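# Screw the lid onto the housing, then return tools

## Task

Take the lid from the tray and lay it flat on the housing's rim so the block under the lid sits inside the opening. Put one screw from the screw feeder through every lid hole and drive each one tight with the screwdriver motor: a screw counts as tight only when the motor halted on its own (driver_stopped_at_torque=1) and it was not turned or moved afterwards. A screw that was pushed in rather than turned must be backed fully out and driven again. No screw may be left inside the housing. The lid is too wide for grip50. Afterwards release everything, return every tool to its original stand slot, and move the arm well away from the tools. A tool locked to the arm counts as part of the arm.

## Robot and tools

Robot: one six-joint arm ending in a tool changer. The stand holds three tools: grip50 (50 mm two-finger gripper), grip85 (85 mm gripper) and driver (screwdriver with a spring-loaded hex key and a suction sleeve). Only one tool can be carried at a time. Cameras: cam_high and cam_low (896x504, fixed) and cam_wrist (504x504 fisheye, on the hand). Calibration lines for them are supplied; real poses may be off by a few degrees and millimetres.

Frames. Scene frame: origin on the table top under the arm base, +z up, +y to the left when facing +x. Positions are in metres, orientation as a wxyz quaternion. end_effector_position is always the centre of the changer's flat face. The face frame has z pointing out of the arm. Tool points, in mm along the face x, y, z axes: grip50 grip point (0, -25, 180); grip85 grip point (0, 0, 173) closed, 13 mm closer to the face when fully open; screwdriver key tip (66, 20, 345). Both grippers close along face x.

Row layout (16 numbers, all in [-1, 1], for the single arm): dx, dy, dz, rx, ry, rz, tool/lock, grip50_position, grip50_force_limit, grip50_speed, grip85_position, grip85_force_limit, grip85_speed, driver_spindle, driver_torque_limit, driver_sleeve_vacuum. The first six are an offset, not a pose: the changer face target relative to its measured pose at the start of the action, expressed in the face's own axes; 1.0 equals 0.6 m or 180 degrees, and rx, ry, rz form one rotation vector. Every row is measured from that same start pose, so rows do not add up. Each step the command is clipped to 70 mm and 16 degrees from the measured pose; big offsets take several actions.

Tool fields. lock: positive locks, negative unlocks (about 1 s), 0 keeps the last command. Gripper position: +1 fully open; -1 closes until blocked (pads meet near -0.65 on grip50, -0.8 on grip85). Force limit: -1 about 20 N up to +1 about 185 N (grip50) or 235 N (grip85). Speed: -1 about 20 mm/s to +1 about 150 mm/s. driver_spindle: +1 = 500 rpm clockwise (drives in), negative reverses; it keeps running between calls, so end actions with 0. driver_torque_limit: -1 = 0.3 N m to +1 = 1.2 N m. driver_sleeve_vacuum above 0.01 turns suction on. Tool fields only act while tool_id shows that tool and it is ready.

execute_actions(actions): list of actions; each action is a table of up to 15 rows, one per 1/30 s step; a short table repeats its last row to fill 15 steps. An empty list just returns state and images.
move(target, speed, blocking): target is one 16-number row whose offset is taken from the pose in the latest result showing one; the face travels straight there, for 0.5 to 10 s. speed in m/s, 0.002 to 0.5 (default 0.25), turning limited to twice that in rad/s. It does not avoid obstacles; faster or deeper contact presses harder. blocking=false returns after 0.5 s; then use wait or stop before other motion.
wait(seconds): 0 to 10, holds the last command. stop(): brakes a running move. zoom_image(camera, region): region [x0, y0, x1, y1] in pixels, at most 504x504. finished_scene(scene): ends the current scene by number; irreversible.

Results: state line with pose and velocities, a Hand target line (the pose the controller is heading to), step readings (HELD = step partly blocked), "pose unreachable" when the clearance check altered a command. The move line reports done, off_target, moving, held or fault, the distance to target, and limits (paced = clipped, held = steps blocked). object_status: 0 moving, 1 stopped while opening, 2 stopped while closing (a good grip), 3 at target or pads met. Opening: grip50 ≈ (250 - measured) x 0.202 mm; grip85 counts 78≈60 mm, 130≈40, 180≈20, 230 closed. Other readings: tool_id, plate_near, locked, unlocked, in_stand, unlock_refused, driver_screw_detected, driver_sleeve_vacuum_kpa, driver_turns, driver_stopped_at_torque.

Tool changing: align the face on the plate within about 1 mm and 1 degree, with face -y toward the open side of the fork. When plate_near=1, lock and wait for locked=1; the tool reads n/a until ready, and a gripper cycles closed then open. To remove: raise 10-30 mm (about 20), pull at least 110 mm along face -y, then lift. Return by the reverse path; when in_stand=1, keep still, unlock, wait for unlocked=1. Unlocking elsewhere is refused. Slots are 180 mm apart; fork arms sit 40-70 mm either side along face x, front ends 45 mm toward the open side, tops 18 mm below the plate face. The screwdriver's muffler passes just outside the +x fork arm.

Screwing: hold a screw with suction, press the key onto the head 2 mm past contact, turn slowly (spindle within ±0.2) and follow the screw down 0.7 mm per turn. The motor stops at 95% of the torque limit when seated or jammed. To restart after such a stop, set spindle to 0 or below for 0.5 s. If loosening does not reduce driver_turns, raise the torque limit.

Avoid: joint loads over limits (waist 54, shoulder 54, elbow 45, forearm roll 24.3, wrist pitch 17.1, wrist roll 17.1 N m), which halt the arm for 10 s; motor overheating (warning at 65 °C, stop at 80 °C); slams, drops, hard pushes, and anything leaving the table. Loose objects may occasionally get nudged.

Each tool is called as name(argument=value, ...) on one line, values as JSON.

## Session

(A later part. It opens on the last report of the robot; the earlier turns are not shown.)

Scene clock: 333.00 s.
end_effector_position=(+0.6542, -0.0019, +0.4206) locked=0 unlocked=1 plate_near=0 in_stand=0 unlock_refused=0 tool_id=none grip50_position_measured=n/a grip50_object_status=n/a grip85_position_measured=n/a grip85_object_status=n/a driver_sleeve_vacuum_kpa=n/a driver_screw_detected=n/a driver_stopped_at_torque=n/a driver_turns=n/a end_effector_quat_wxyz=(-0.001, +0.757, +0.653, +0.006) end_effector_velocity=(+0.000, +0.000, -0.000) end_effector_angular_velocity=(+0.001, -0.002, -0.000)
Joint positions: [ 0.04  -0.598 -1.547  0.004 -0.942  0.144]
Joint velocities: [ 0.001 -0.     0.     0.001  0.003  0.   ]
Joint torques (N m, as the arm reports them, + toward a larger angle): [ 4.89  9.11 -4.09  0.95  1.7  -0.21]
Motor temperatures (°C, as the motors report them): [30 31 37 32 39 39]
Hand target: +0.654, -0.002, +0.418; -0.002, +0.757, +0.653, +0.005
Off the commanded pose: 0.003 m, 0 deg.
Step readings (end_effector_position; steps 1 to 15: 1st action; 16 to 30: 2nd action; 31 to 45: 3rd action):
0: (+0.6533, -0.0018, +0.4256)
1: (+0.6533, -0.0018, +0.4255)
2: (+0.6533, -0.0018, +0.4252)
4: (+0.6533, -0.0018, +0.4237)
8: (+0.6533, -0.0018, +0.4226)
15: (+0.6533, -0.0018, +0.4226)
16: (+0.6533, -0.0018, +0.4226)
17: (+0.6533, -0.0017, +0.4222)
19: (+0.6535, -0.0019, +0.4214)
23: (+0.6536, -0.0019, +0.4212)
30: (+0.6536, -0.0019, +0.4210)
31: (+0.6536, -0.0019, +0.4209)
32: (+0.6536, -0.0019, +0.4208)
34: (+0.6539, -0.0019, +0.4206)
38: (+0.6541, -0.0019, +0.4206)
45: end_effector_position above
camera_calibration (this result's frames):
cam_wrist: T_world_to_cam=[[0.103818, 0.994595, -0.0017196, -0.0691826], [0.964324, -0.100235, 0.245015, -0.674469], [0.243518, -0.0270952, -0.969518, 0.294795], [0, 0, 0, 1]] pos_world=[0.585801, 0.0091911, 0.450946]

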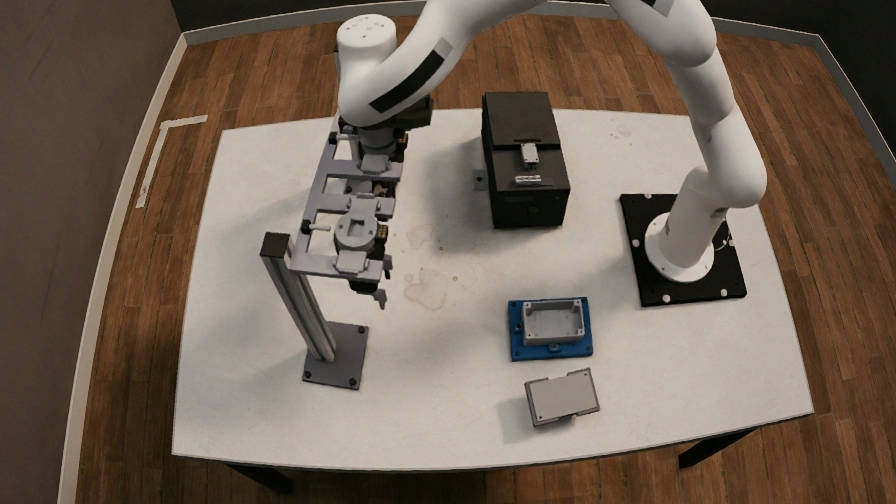

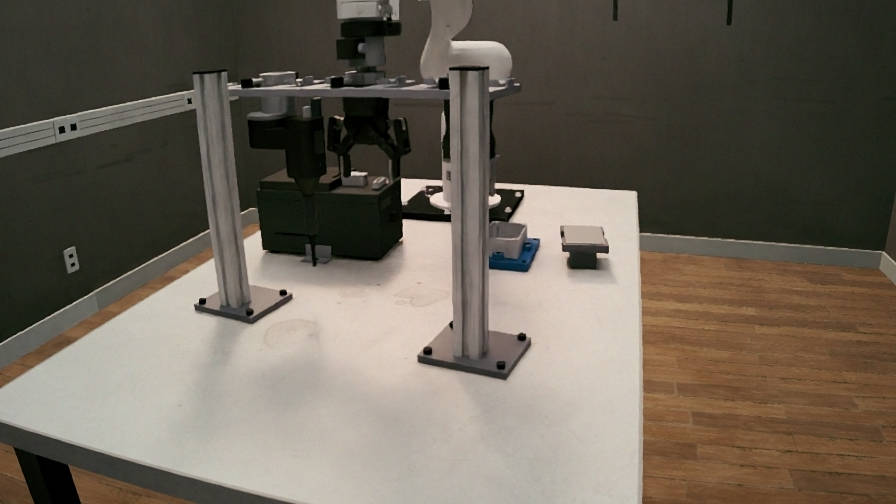

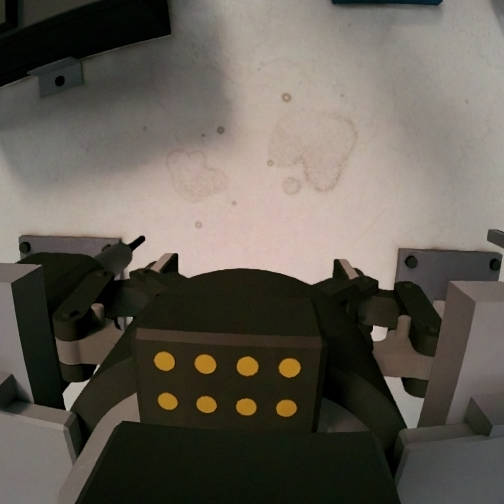

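execute_actions(actions=[[[0,-0.0015,-0.006,0.002,0,0,0,0,0,0,0,0,0,0,0,0]]])

zoom_image(camera="cam_high", region=[340, 100, 440, 180])

zoom_image(camera="cam_low", region=[330, 45, 410, 95])

Scene clock: 364.50 s.
end_effector_position=(+0.6531, -0.0016, +0.4232) locked=0 unlocked=1 plate_near=0 in_stand=0 unlock_refused=0 tool_id=none grip50_position_measured=n/a grip50_object_status=n/a grip85_position_measured=n/a grip85_object_status=n/a driver_sleeve_vacuum_kpa=n/a driver_screw_detected=n/a driver_stopped_at_torque=n/a driver_turns=n/a end_effector_quat_wxyz=(-0.004, +0.757, +0.653, +0.004) end_effector_velocity=(+0.002, -0.002, +0.007) end_effector_angular_velocity=(-0.001, -0.013, -0.003)
Joint positions: [ 0.04  -0.596 -1.551  0.005 -0.955  0.144]
Joint velocities: [-0.002  0.006 -0.007 -0.001 -0.     0.001]
Joint torques (N m, as the arm reports them, + toward a larger angle): [ -1.44  47.42 -17.18   0.17  -0.04  -0.4 ]
Motor temperatures (°C, as the motors report them): [30 31 36 32 39 39]
Hand target: +0.653, -0.002, +0.424; -0.003, +0.757, +0.653, +0.004
Off the commanded pose: 0.001 m, 0 deg.
Step readings (end_effector_position):
0: (+0.6542, -0.0019, +0.4206)
1: (+0.6542, -0.0019, +0.4206)
2: (+0.6542, -0.0018, +0.4210)
4: (+0.6535, -0.0015, +0.4213)
8: (+0.6528, -0.0014, +0.4216)
15: end_effector_position above
camera_calibration (this result's frames):
cam_wrist: T_world_to_cam=[[0.10345, 0.994634, -0.00150957, -0.0692466], [0.966254, -0.100138, 0.237329, -0.671996], [0.235904, -0.0260103, -0.971428, 0.303399], [0, 0, 0, 1]] pos_world=[0.58491, 0.00947397, 0.45411]

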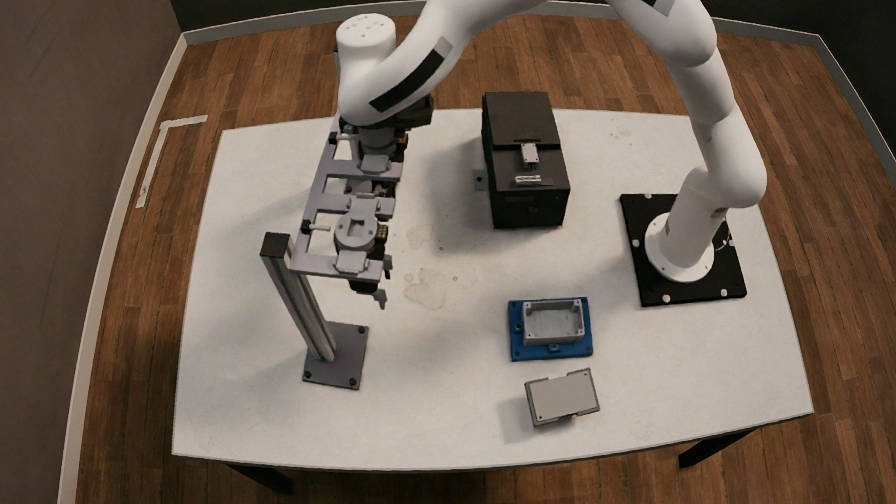

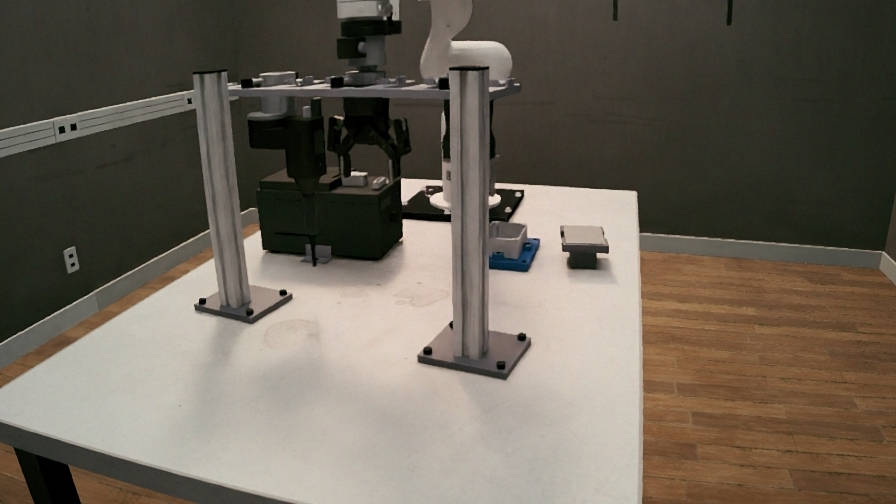

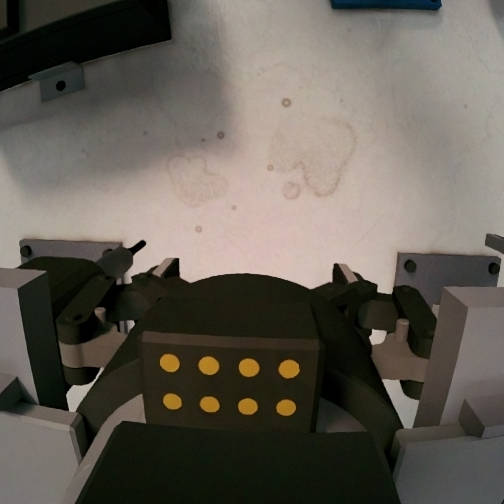

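Region (340, 100, 440, 180) of cam_high's 896x504 image, scaled by 5.040, with more detail than that image has; it fills the top 403 rows of this view, and the rest is white.

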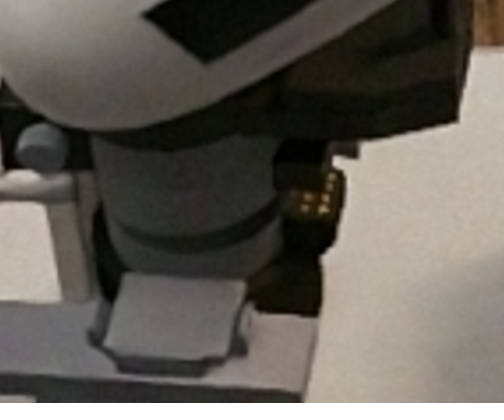

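Region (330, 45, 410, 95) of cam_low's 896x504 image, scaled by 6.300, with more detail than that image has; it fills the top 315 rows of this view, and the rest is white.

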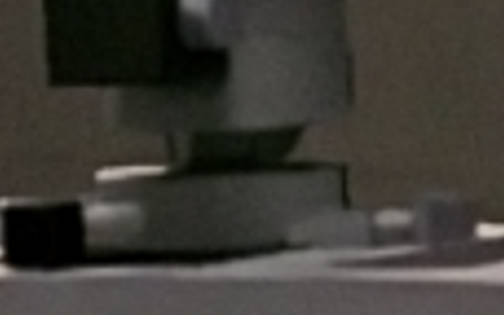

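execute_actions(actions=[[[-0.0037,-0.0028,-0.002,0,0,0,0,0,0,0,0,0,0,0,0,0]],[[0,0,0,0,0,0,0,0,0,0,0,0,0,0,0,0]],[[0,0,0.005,0,0,0,0,0,0,0,0,0,0,0,0,0]],[[0,0,0.004,0,0,0,0,0,0,0,0,0,0,0,0,0]]])

Scene clock: 439.33 s.
end_effector_position=(+0.6511, -0.0035, +0.4190) locked=0 unlocked=1 plate_near=0 in_stand=0 unlock_refused=0 tool_id=none grip50_position_measured=n/a grip50_object_status=n/a grip85_position_measured=n/a grip85_object_status=n/a driver_sleeve_vacuum_kpa=n/a driver_screw_detected=n/a driver_stopped_at_torque=n/a driver_turns=n/a end_effector_quat_wxyz=(-0.004, +0.757, +0.653, +0.004) end_effector_velocity=(-0.000, +0.000, -0.000) end_effector_angular_velocity=(-0.000, +0.001, +0.000)
Joint positions: [ 0.037 -0.594 -1.538  0.005 -0.944  0.141]
Joint velocities: [ 0.     0.     0.001 -0.    -0.    -0.   ]
Joint torques (N m, as the arm reports them, + toward a larger angle): [ -2.57  48.74 -17.36   0.38  -0.1   -0.34]
Motor temperatures (°C, as the motors report them): [30 31 37 32 39 39]
Hand target: +0.651, -0.003, +0.419; -0.004, +0.757, +0.653, +0.004
Off the commanded pose: 0.000 m, 0 deg.
Step readings (end_effector_position; steps 1 to 15: 1st action; 16 to 30: 2nd action; 31 to 45: 3rd action; 46 to 60: 4th action):
0: (+0.6533, -0.0018, +0.4242)
1: (+0.6532, -0.0018, +0.4242)
2: (+0.6529, -0.0021, +0.4242)
4: (+0.6518, -0.0029, +0.4243)
8: (+0.6511, -0.0035, +0.4244)
15: (+0.6511, -0.0035, +0.4244)
16: (+0.6511, -0.0035, +0.4244)
17: (+0.6511, -0.0035, +0.4244)
19: (+0.6511, -0.0035, +0.4244)
23: (+0.6511, -0.0035, +0.4244)
30: (+0.6511, -0.0035, +0.4244)
31: (+0.6511, -0.0035, +0.4244)
32: (+0.6511, -0.0035, +0.4240)
34: (+0.6511, -0.0035, +0.4225)
38: (+0.6510, -0.0035, +0.4214)
45: (+0.6511, -0.0035, +0.4214)
46: (+0.6511, -0.0035, +0.4214)
47: (+0.6511, -0.0035, +0.4211)
49: (+0.6511, -0.0035, +0.4199)
53: (+0.6511, -0.0035, +0.4190)
60: end_effector_position above
camera_calibration (this result's frames):
cam_wrist: T_world_to_cam=[[0.103458, 0.994633, -0.00151429, -0.0671598], [0.966234, -0.100142, 0.237409, -0.669313], [0.235983, -0.0260249, -0.971409, 0.299699], [0, 0, 0, 1]] pos_world=[0.582938, 0.00757245, 0.449929]

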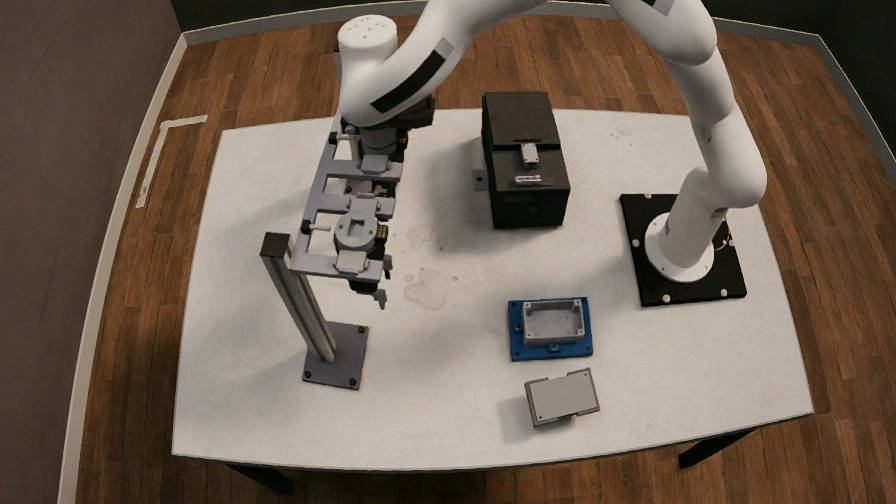

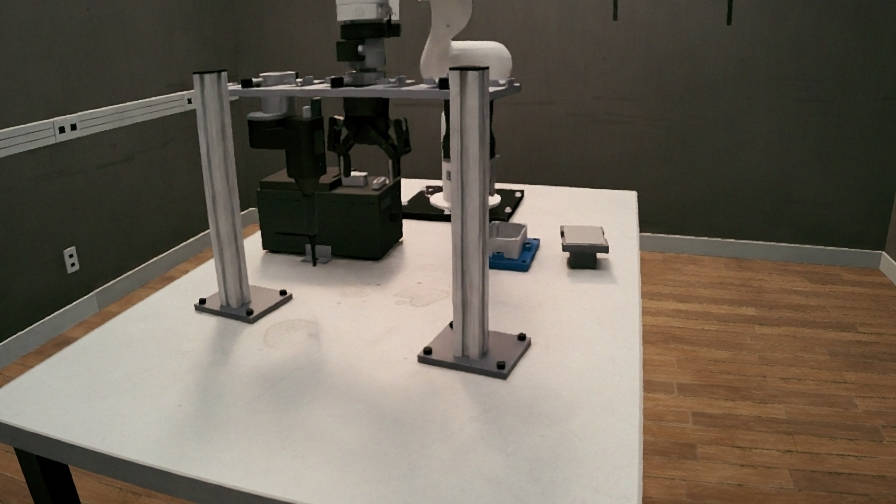

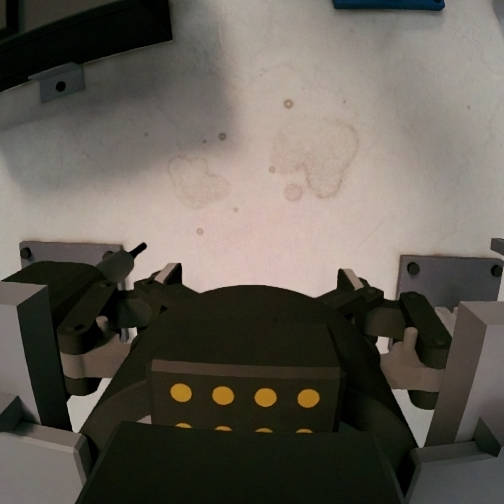

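It's going in. Continue down.

execute_actions(actions=[[[0,0,0.007,0,0,0,0,0,0,0,0,0,0,0,0,0]],[[0,0,0.006,0,0,0,0,0,0,0,0,0,0,0,0,0]],[[0,0,0.003,0,0,0,0,0,0,0,0,0,0,0,0,0]]])

Scene clock: 444.80 s.
end_effector_position=(+0.6514, -0.0039, +0.4112) locked=0 unlocked=1 plate_near=1 in_stand=1 unlock_refused=0 tool_id=none grip50_position_measured=n/a grip50_object_status=n/a grip85_position_measured=n/a grip85_object_status=n/a driver_sleeve_vacuum_kpa=n/a driver_screw_detected=n/a driver_stopped_at_torque=n/a driver_turns=n/a end_effector_quat_wxyz=(-0.003, +0.757, +0.653, +0.005) end_effector_velocity=(+0.000, -0.000, -0.001) end_effector_angular_velocity=(-0.001, -0.000, +0.000)
Joint positions: [ 0.036 -0.6   -1.529  0.005 -0.927  0.141]
Joint velocities: [-0.    -0.001  0.001 -0.001  0.002  0.   ]
Joint torques (N m, as the arm reports them, + toward a larger angle): [11.69 16.12 -7.16  3.41  1.47 -0.96]
Motor temperatures (°C, as the motors report them): [30 31 37 32 39 39]
Hand target: +0.651, -0.004, +0.410; -0.003, +0.757, +0.653, +0.004
Off the commanded pose: 0.001 m, 0 deg.
Step readings (end_effector_position; steps 1 to 15: 1st action; 16 to 30: 2nd action; 31 to 45: 3rd action):
0: (+0.6511, -0.0035, +0.4190)
1: (+0.6511, -0.0035, +0.4190)
2: (+0.6512, -0.0035, +0.4186)
4: (+0.6511, -0.0035, +0.4164)
8: (+0.6511, -0.0036, +0.4150)
15: (+0.6511, -0.0035, +0.4149)
16: (+0.6511, -0.0035, +0.4149)
17: (+0.6512, -0.0035, +0.4145)
19: (+0.6514, -0.0037, +0.4130)
23: (+0.6515, -0.0039, +0.4121)
30: (+0.6514, -0.0039, +0.4119)
31: (+0.6513, -0.0039, +0.4118)
32: (+0.6514, -0.0039, +0.4116)
34: (+0.6514, -0.0039, +0.4114)
38: (+0.6514, -0.0039, +0.4113)
45: end_effector_position above
camera_calibration (this result's frames):
cam_wrist: T_world_to_cam=[[0.104231, 0.994552, -0.00162978, -0.0672285], [0.965638, -0.100808, 0.239545, -0.668243], [0.238075, -0.0265417, -0.970884, 0.290378], [0, 0, 0, 1]] pos_world=[0.583156, 0.00720511, 0.441888]

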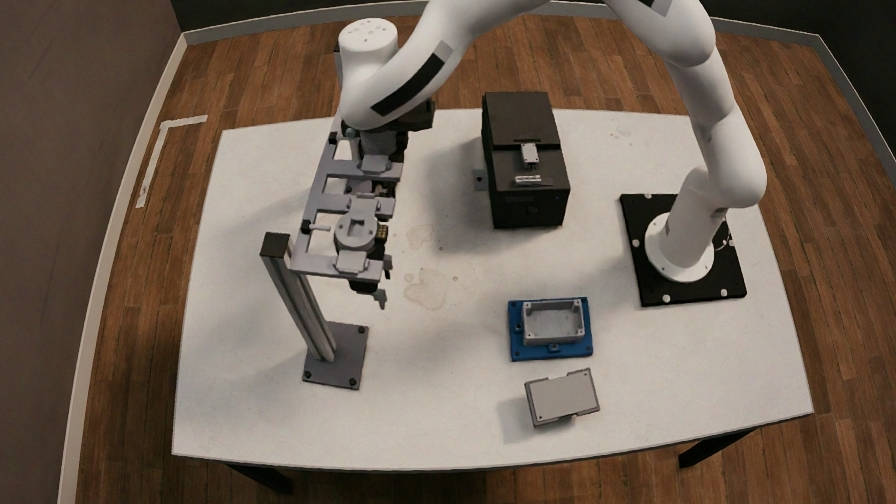

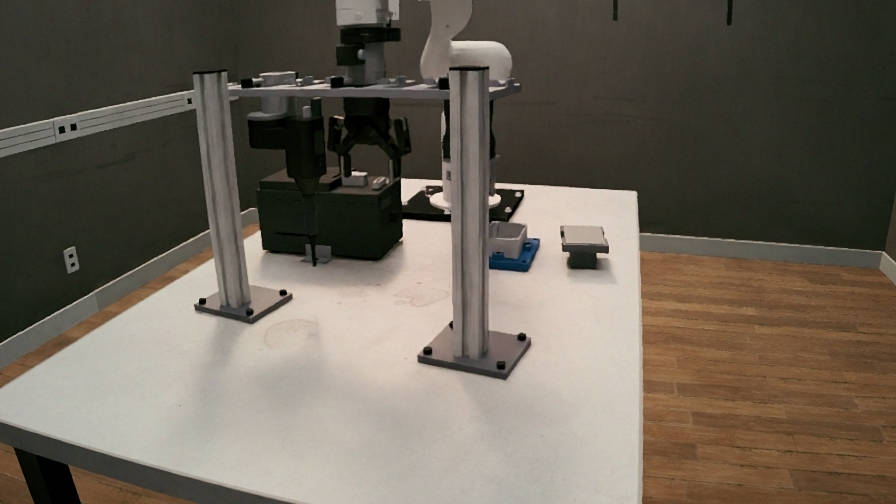

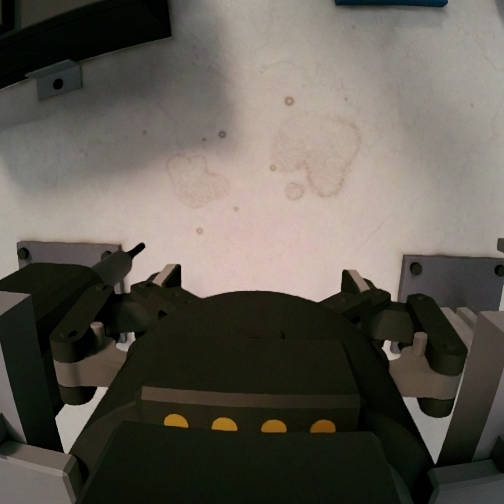

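execute_actions(actions=[[[0,0,-0.0005,0,0,0,1,0,0,0,1,0,0,0,0,0]],[[0,0,0,0,0,0,1,0,0,0,1,0,0,0,0,0]],[[0,0,0,0,0,0,1,0,0,0,1,0,0,0,0,0]]])

Scene clock: 453.13 s.
end_effector_position=(+0.6515, -0.0040, +0.4117) locked=1 unlocked=0 plate_near=1 in_stand=1 unlock_refused=0 tool_id=grip85 grip50_position_measured=n/a grip50_object_status=n/a grip85_position_measured=n/a grip85_object_status=n/a driver_sleeve_vacuum_kpa=n/a driver_screw_detected=n/a driver_stopped_at_torque=n/a driver_turns=n/a end_effector_quat_wxyz=(-0.002, +0.757, +0.653, +0.005) end_effector_velocity=(+0.000, -0.000, -0.000) end_effector_angular_velocity=(-0.000, -0.000, -0.001)
Joint positions: [ 0.036 -0.599 -1.53   0.005 -0.927  0.141]
Joint velocities: [-0.001 -0.     0.    -0.001  0.     0.   ]
Joint torques (N m, as the arm reports them, + toward a larger angle): [ 17.23  30.09 -12.25   4.67   1.09  -1.32]
Motor temperatures (°C, as the motors report them): [30 31 37 32 39 39]
Hand target: +0.651, -0.004, +0.412; -0.002, +0.757, +0.653, +0.005
Off the commanded pose: 0.000 m, 0 deg.
Step readings (end_effector_position; steps 1 to 15: 1st action; 16 to 30: 2nd action; 31 to 45: 3rd action):
0: (+0.6514, -0.0039, +0.4111)
1: (+0.6514, -0.0039, +0.4111)
2: (+0.6514, -0.0039, +0.4112)
4: (+0.6514, -0.0039, +0.4112)
8: (+0.6514, -0.0039, +0.4113)
15: (+0.6514, -0.0039, +0.4113)
16: (+0.6514, -0.0039, +0.4113)
17: (+0.6514, -0.0039, +0.4113)
19: (+0.6514, -0.0039, +0.4113)
23: (+0.6514, -0.0040, +0.4115)
30: (+0.6515, -0.0040, +0.4117)
31: (+0.6515, -0.0040, +0.4117)
32: (+0.6515, -0.0040, +0.4117)
34: (+0.6515, -0.0040, +0.4117)
38: (+0.6515, -0.0040, +0.4117)
45: end_effector_position above
camera_calibration (this result's frames):
cam_wrist: T_world_to_cam=[[0.104437, 0.99453, -0.00149537, -0.0673755], [0.965373, -0.101013, 0.240525, -0.668737], [0.239058, -0.0265632, -0.970642, 0.290183], [0, 0, 0, 1]] pos_world=[0.583246, 0.00716398, 0.442411]

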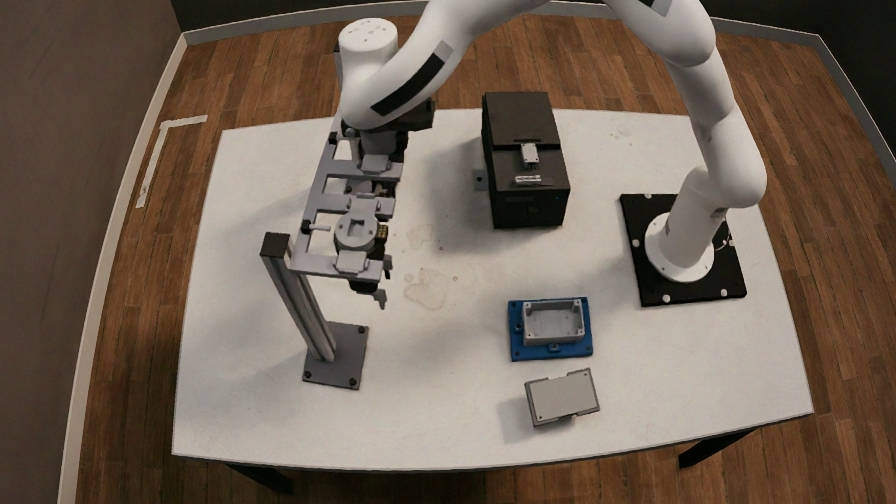

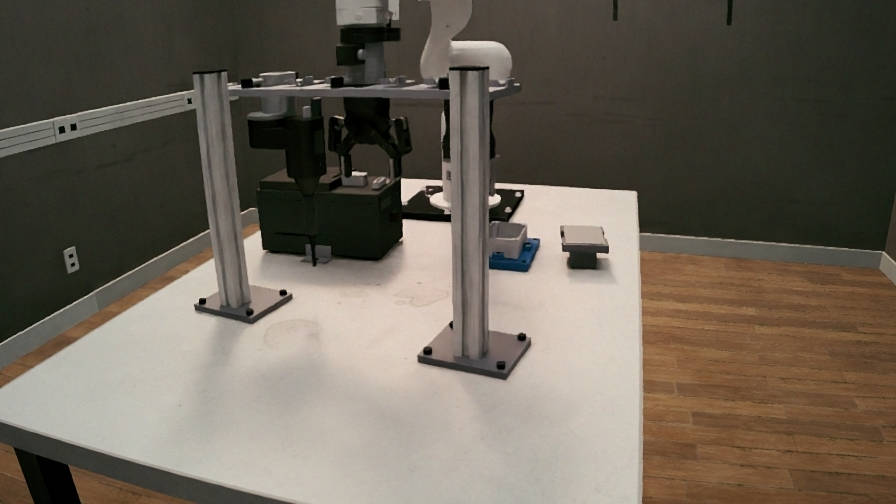

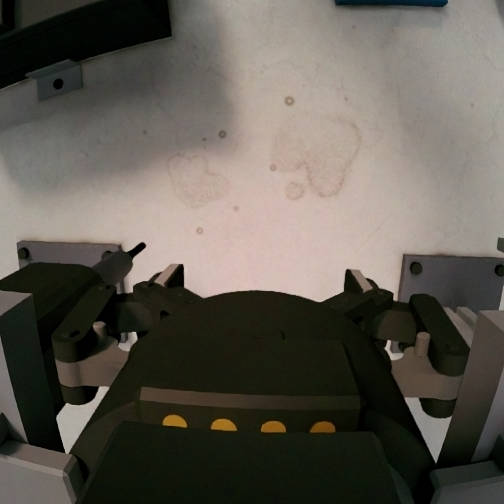

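move(target=[0,0,-0.033,0,0,0,0,0,0,0,1,0,0,0,0,0], speed=0.05)

move(target=[0,-0.23,0,0,0,0,0,0,0,0,1,0,0,0,0,0], speed=0.15)

Scene clock: 463.03 s.
end_effector_position=(+0.6513, -0.0039, +0.4313) locked=1 unlocked=0 plate_near=1 in_stand=0 unlock_refused=0 tool_id=grip85 grip50_position_measured=n/a grip50_object_status=n/a grip85_position_measured=3 grip85_object_status=3 driver_sleeve_vacuum_kpa=n/a driver_screw_detected=n/a driver_stopped_at_torque=n/a driver_turns=n/a end_effector_quat_wxyz=(-0.003, +0.757, +0.653, +0.005) end_effector_velocity=(+0.000, -0.002, +0.001) end_effector_angular_velocity=(-0.001, -0.001, -0.003)
Joint positions: [ 0.037 -0.585 -1.552  0.005 -0.965  0.141]
Joint velocities: [-0.003  0.    -0.002 -0.001 -0.001  0.   ]
Joint torques (N m, as the arm reports them, + toward a larger angle): [ -0.63  59.51 -22.21   0.2   -0.02  -0.28]
Motor temperatures (°C, as the motors report them): [30 31 37 33 39 39]
Hand target: +0.651, -0.004, +0.432; -0.002, +0.757, +0.653, +0.005
Off the commanded pose: 0.000 m, 0 deg.
move: done
camera_calibration (this result's frames):
cam_wrist: T_world_to_cam=[[0.104018, 0.994574, -0.00141442, -0.0671552], [0.96556, -0.100643, 0.239927, -0.673139], [0.238483, -0.0263225, -0.97079, 0.30964], [0, 0, 0, 1]] pos_world=[0.583098, 0.00719485, 0.462004]

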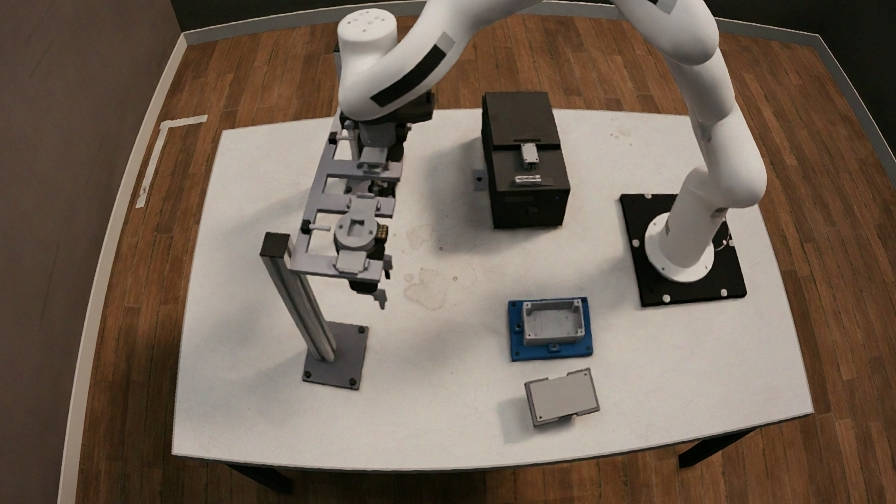

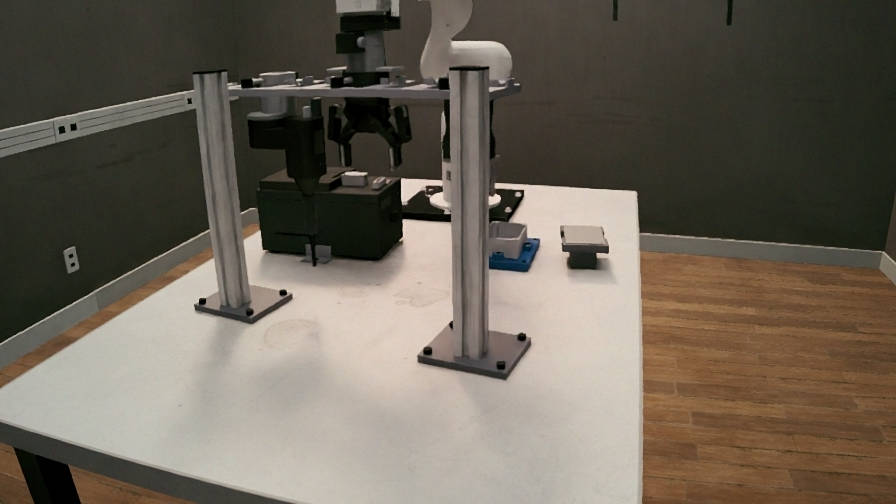

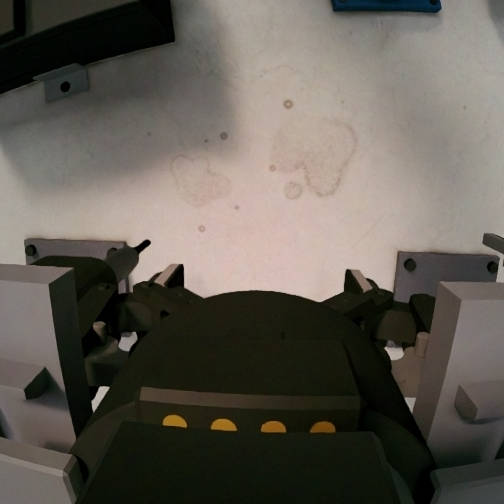

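Scene clock: 464.40 s.
end_effector_position=(+0.5151, +0.0165, +0.4311) locked=1 unlocked=0 plate_near=1 in_stand=0 unlock_refused=0 tool_id=grip85 grip50_position_measured=n/a grip50_object_status=n/a grip85_position_measured=3 grip85_object_status=3 driver_sleeve_vacuum_kpa=n/a driver_screw_detected=n/a driver_stopped_at_torque=n/a driver_turns=n/a end_effector_quat_wxyz=(-0.003, +0.757, +0.653, +0.005) end_effector_velocity=(-0.001, -0.000, -0.000) end_effector_angular_velocity=(-0.000, +0.000, -0.000)
Joint positions: [ 0.075 -0.251 -1.096  0.005 -0.841  0.179]
Joint velocities: [ 0.     0.002  0.004 -0.     0.001  0.   ]
Joint torques (N m, as the arm reports them, + toward a larger angle): [ -1.51  40.09 -21.44   0.36  -0.01  -0.27]
Motor temperatures (°C, as the motors report them): [30 31 37 33 39 39]
Hand target: +0.515, +0.017, +0.431; -0.003, +0.757, +0.653, +0.005
Off the commanded pose: 0.000 m, 0 deg.
move: done
camera_calibration (this result's frames):
cam_wrist: T_world_to_cam=[[0.104228, 0.994552, -0.00145271, -0.0733669], [0.96548, -0.10083, 0.240169, -0.539529], [0.238714, -0.0264348, -0.97073, 0.342317], [0, 0, 0, 1]] pos_world=[0.446836, 0.0276154, 0.461769]

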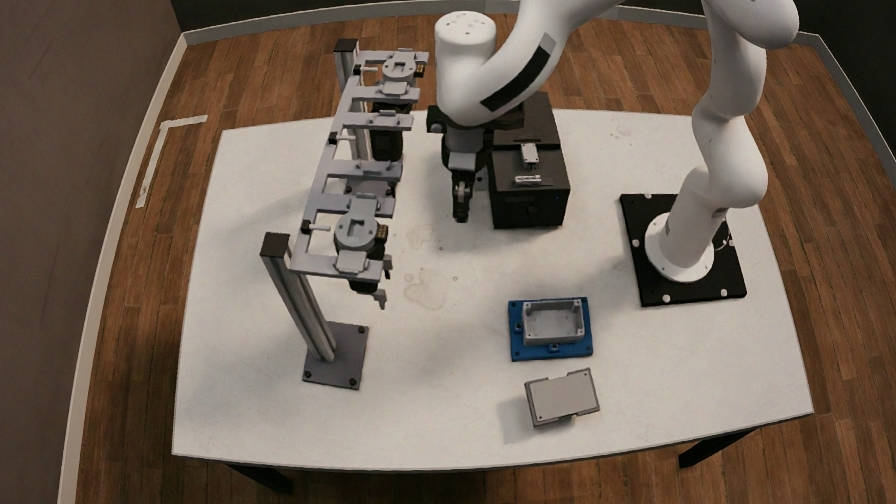

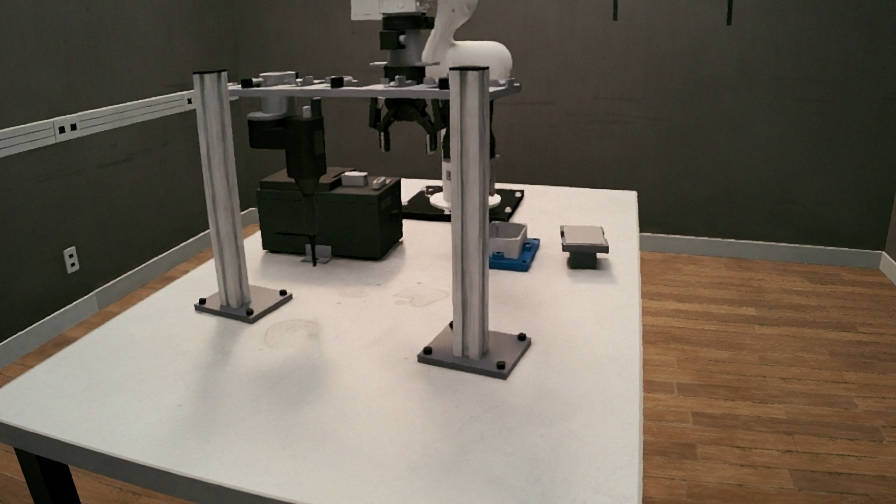

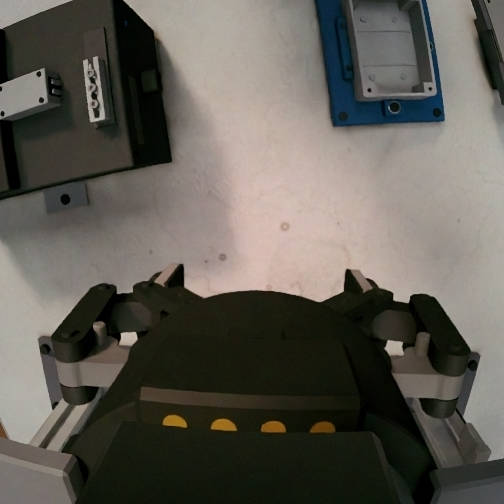

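move(target=[0.4877,-0.3858,0.085,0,0,-0.125,0,0,0,0,1,0,0,0,0,0], speed=0.4)

Scene clock: 485.90 s.
end_effector_position=(+0.3297, +0.3403, +0.3825) locked=1 unlocked=0 plate_near=1 in_stand=0 unlock_refused=0 tool_id=grip85 grip50_position_measured=n/a grip50_object_status=n/a grip85_position_measured=3 grip85_object_status=3 driver_sleeve_vacuum_kpa=n/a driver_screw_detected=n/a driver_stopped_at_torque=n/a driver_turns=n/a end_effector_quat_wxyz=(-0.002, +0.616, +0.788, +0.005) end_effector_velocity=(-0.001, +0.002, -0.000) end_effector_angular_velocity=(-0.000, +0.001, +0.002)
Joint positions: [ 0.843 -0.214 -0.926  0.003 -0.707  0.557]
Joint velocities: [ 0.004 -0.002 -0.002  0.001 -0.001  0.001]
Joint torques (N m, as the arm reports them, + toward a larger angle): [ -2.4   35.75 -20.65   0.01   0.06  -0.21]
Motor temperatures (°C, as the motors report them): [30 31 37 33 39 39]
Hand target: +0.329, +0.341, +0.382; -0.002, +0.615, +0.788, +0.005
Off the commanded pose: 0.000 m, 0 deg.
move: done
camera_calibration (this result's frames):
cam_wrist: T_world_to_cam=[[-0.283589, 0.958942, -0.00264175, -0.235759], [0.930061, 0.275717, 0.242828, -0.433733], [0.233587, 0.0664066, -0.970066, 0.317824], [0, 0, 0, 1]] pos_world=[0.2623, 0.324561, 0.41301]

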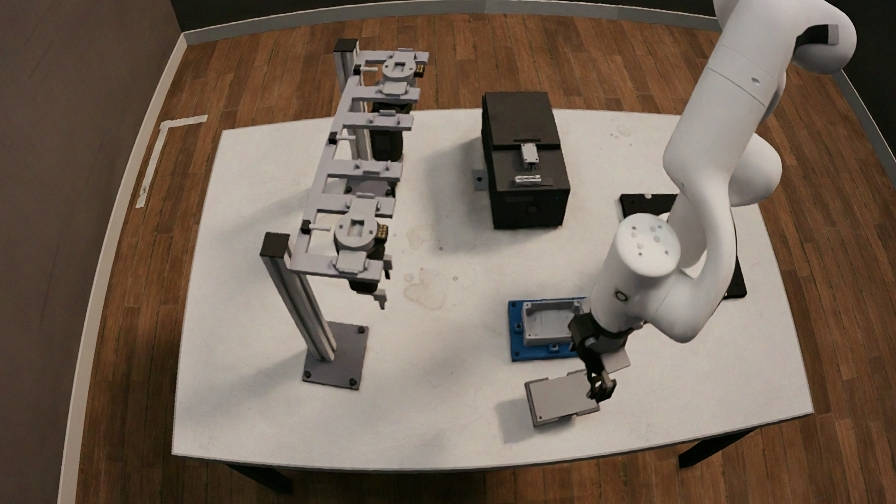

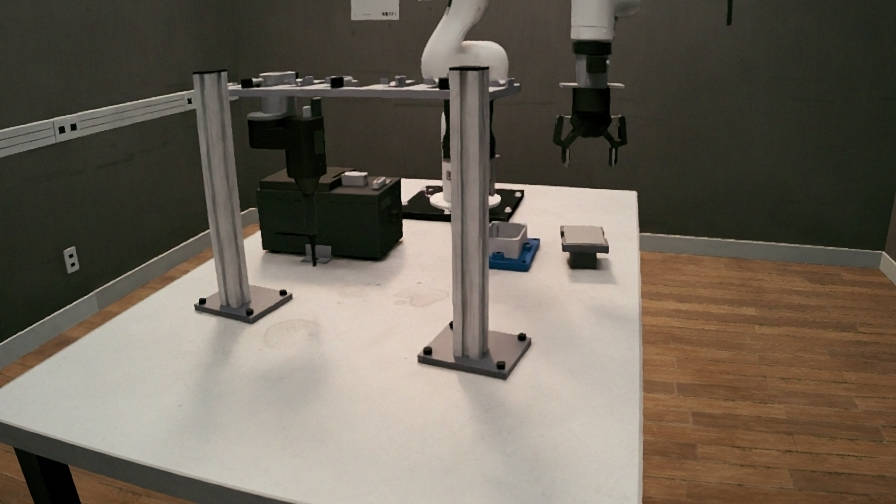

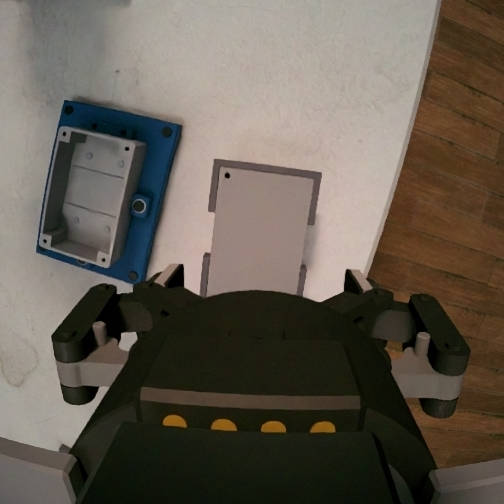

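move(target=[0,0.12,0,0,0,0.02,0,0,0,0,1,0,0,0,0,0], speed=0.2)

zoom_image(camera="cam_wrist", region=[130, 40, 390, 300])

Scene clock: 493.27 s.
end_effector_position=(+0.3993, +0.3576, +0.3829) locked=1 unlocked=0 plate_near=1 in_stand=0 unlock_refused=0 tool_id=grip85 grip50_position_measured=n/a grip50_object_status=n/a grip85_position_measured=3 grip85_object_status=3 driver_sleeve_vacuum_kpa=n/a driver_screw_detected=n/a driver_stopped_at_torque=n/a driver_turns=n/a end_effector_quat_wxyz=(-0.002, +0.640, +0.768, +0.005) end_effector_velocity=(+0.001, +0.000, +0.000) end_effector_angular_velocity=(-0.001, +0.001, -0.001)
Joint positions: [ 0.772 -0.357 -1.11   0.003 -0.748  0.548]
Joint velocities: [-0.001 -0.002 -0.004 -0.    -0.002  0.   ]
Joint torques (N m, as the arm reports them, + toward a larger angle): [ -1.15  44.79 -20.72   0.2    0.13  -0.31]
Motor temperatures (°C, as the motors report them): [30 31 37 32 39 39]
Hand target: +0.400, +0.358, +0.383; -0.002, +0.640, +0.768, +0.005
Off the commanded pose: 0.000 m, 0 deg.
move: done
camera_calibration (this result's frames):
cam_wrist: T_world_to_cam=[[-0.223049, 0.974804, -0.00246261, -0.262498], [0.945686, 0.216998, 0.242052, -0.488312], [0.236488, 0.0516606, -0.97026, 0.304942], [0, 0, 0, 1]] pos_world=[0.331125, 0.346094, 0.413423]

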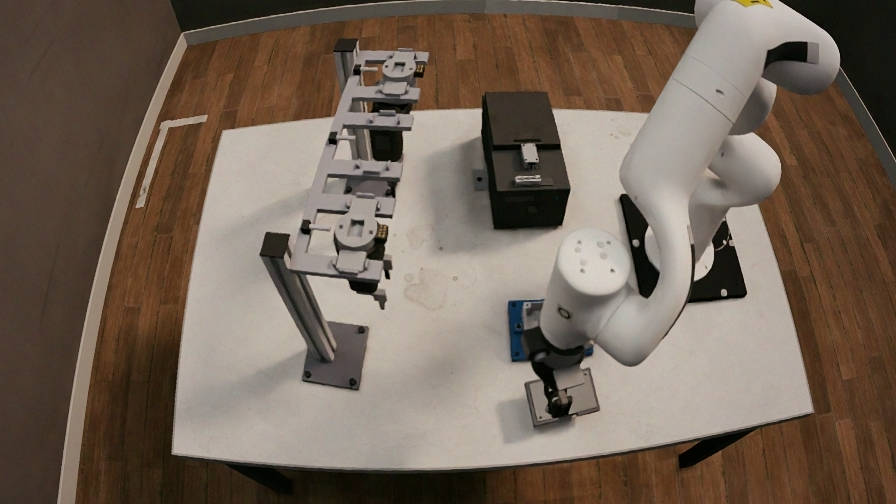

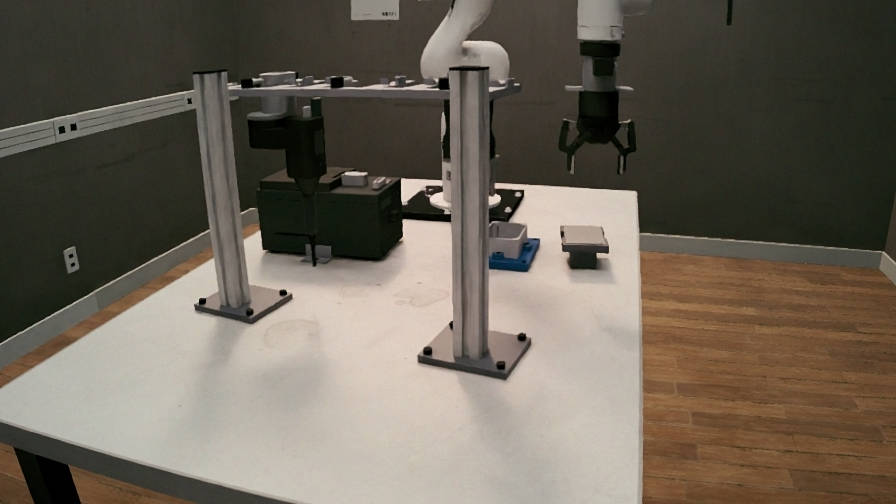

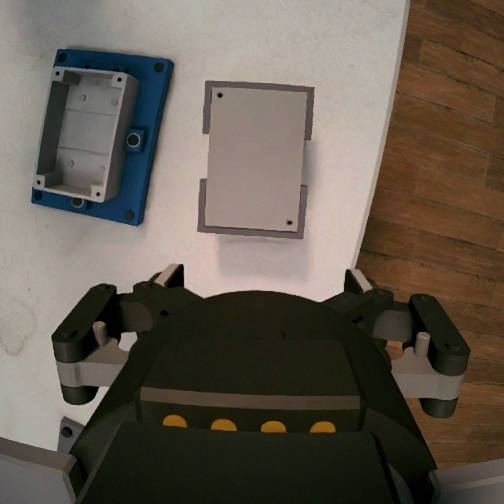

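Region (130, 40, 390, 300) of cam_wrist's 504x504 image, scaled by 1.938, with more detail than that image has.

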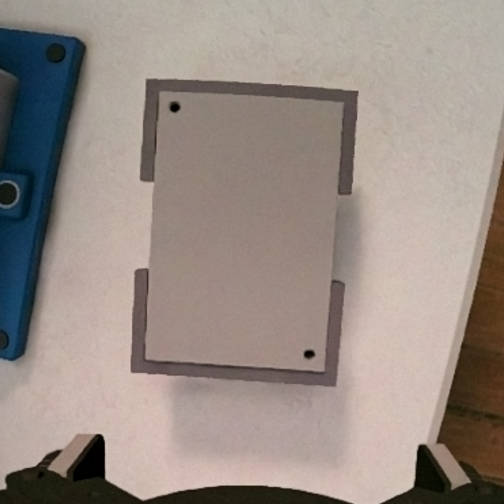

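zoom_image(camera="cam_low", region=[480, 200, 640, 290])

Region (480, 200, 640, 290) of cam_low's 896x504 image, scaled by 3.150, with more detail than that image has; it fills the top 284 rows of this view, and the rest is white.

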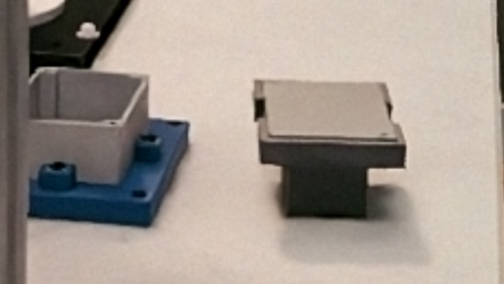

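move(target=[0.0005,-0.0992,0.188,0,0,0.0047,0,0,0,0,1,0,0,0,0,0], speed=0.2)

zoom_image(camera="cam_low", region=[520, 150, 680, 290])

Scene clock: 562.37 s.
end_effector_position=(+0.3414, +0.3484, +0.2703) locked=1 unlocked=0 plate_near=1 in_stand=0 unlock_refused=0 tool_id=grip85 grip50_position_measured=n/a grip50_object_status=n/a grip85_position_measured=3 grip85_object_status=3 driver_sleeve_vacuum_kpa=n/a driver_screw_detected=n/a driver_stopped_at_torque=n/a driver_turns=n/a end_effector_quat_wxyz=(-0.002, +0.646, +0.764, +0.005) end_effector_velocity=(-0.001, -0.001, -0.002) end_effector_angular_velocity=(-0.003, +0.003, -0.001)
Joint positions: [ 0.837 -0.425 -0.897  0.003 -0.467  0.627]
Joint velocities: [ 0.001 -0.002  0.003 -0.     0.002  0.002]
Joint torques (N m, as the arm reports them, + toward a larger angle): [ -1.89  42.9  -17.6   -0.25   0.05  -0.15]
Motor temperatures (°C, as the motors report them): [30 31 38 32 39 39]
Hand target: +0.341, +0.348, +0.270; -0.002, +0.646, +0.764, +0.005
Off the commanded pose: 0.001 m, 0 deg.
move: done
camera_calibration (this result's frames):
cam_wrist: T_world_to_cam=[[-0.208309, 0.978061, -0.00208622, -0.272962], [0.948688, 0.202571, 0.24281, -0.400427], [0.237905, 0.0486002, -0.970072, 0.210409], [0, 0, 0, 1]] pos_world=[0.272963, 0.337862, 0.30077]

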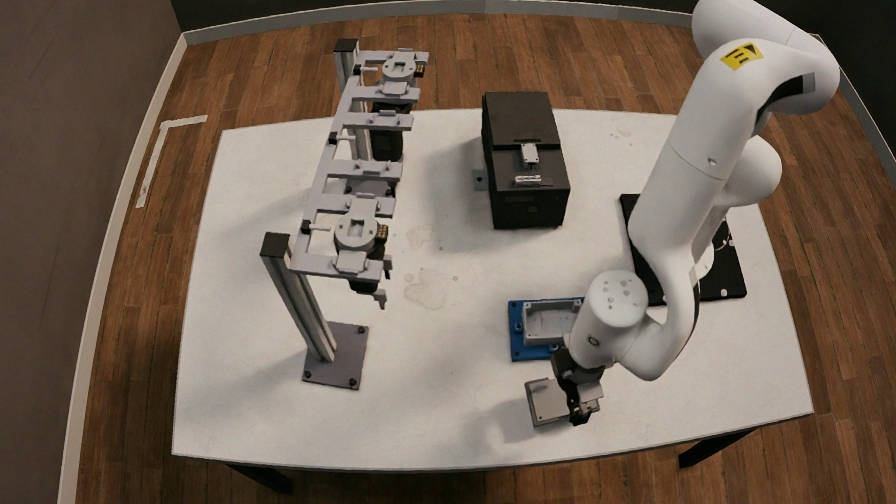

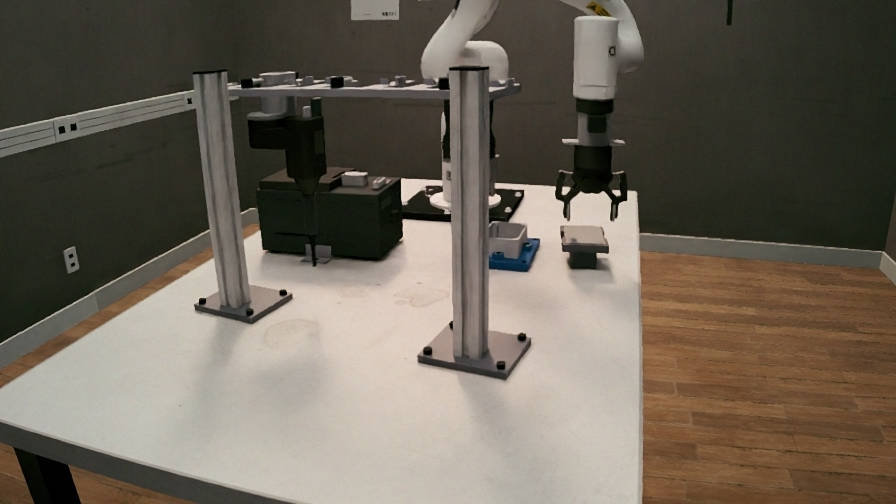

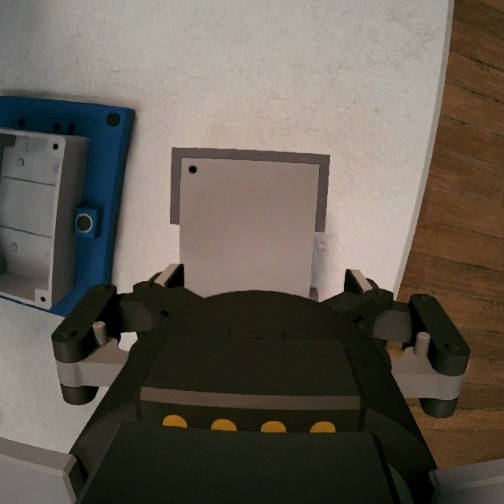

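Region (520, 150, 680, 290) of cam_low's 896x504 image, scaled by 3.150, with more detail than that image has; it fills the top 441 rows of this view, and the rest is white.

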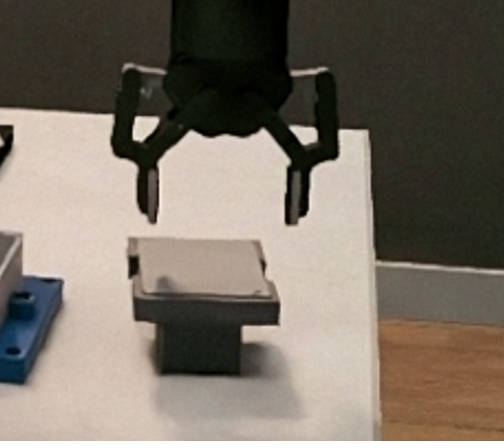

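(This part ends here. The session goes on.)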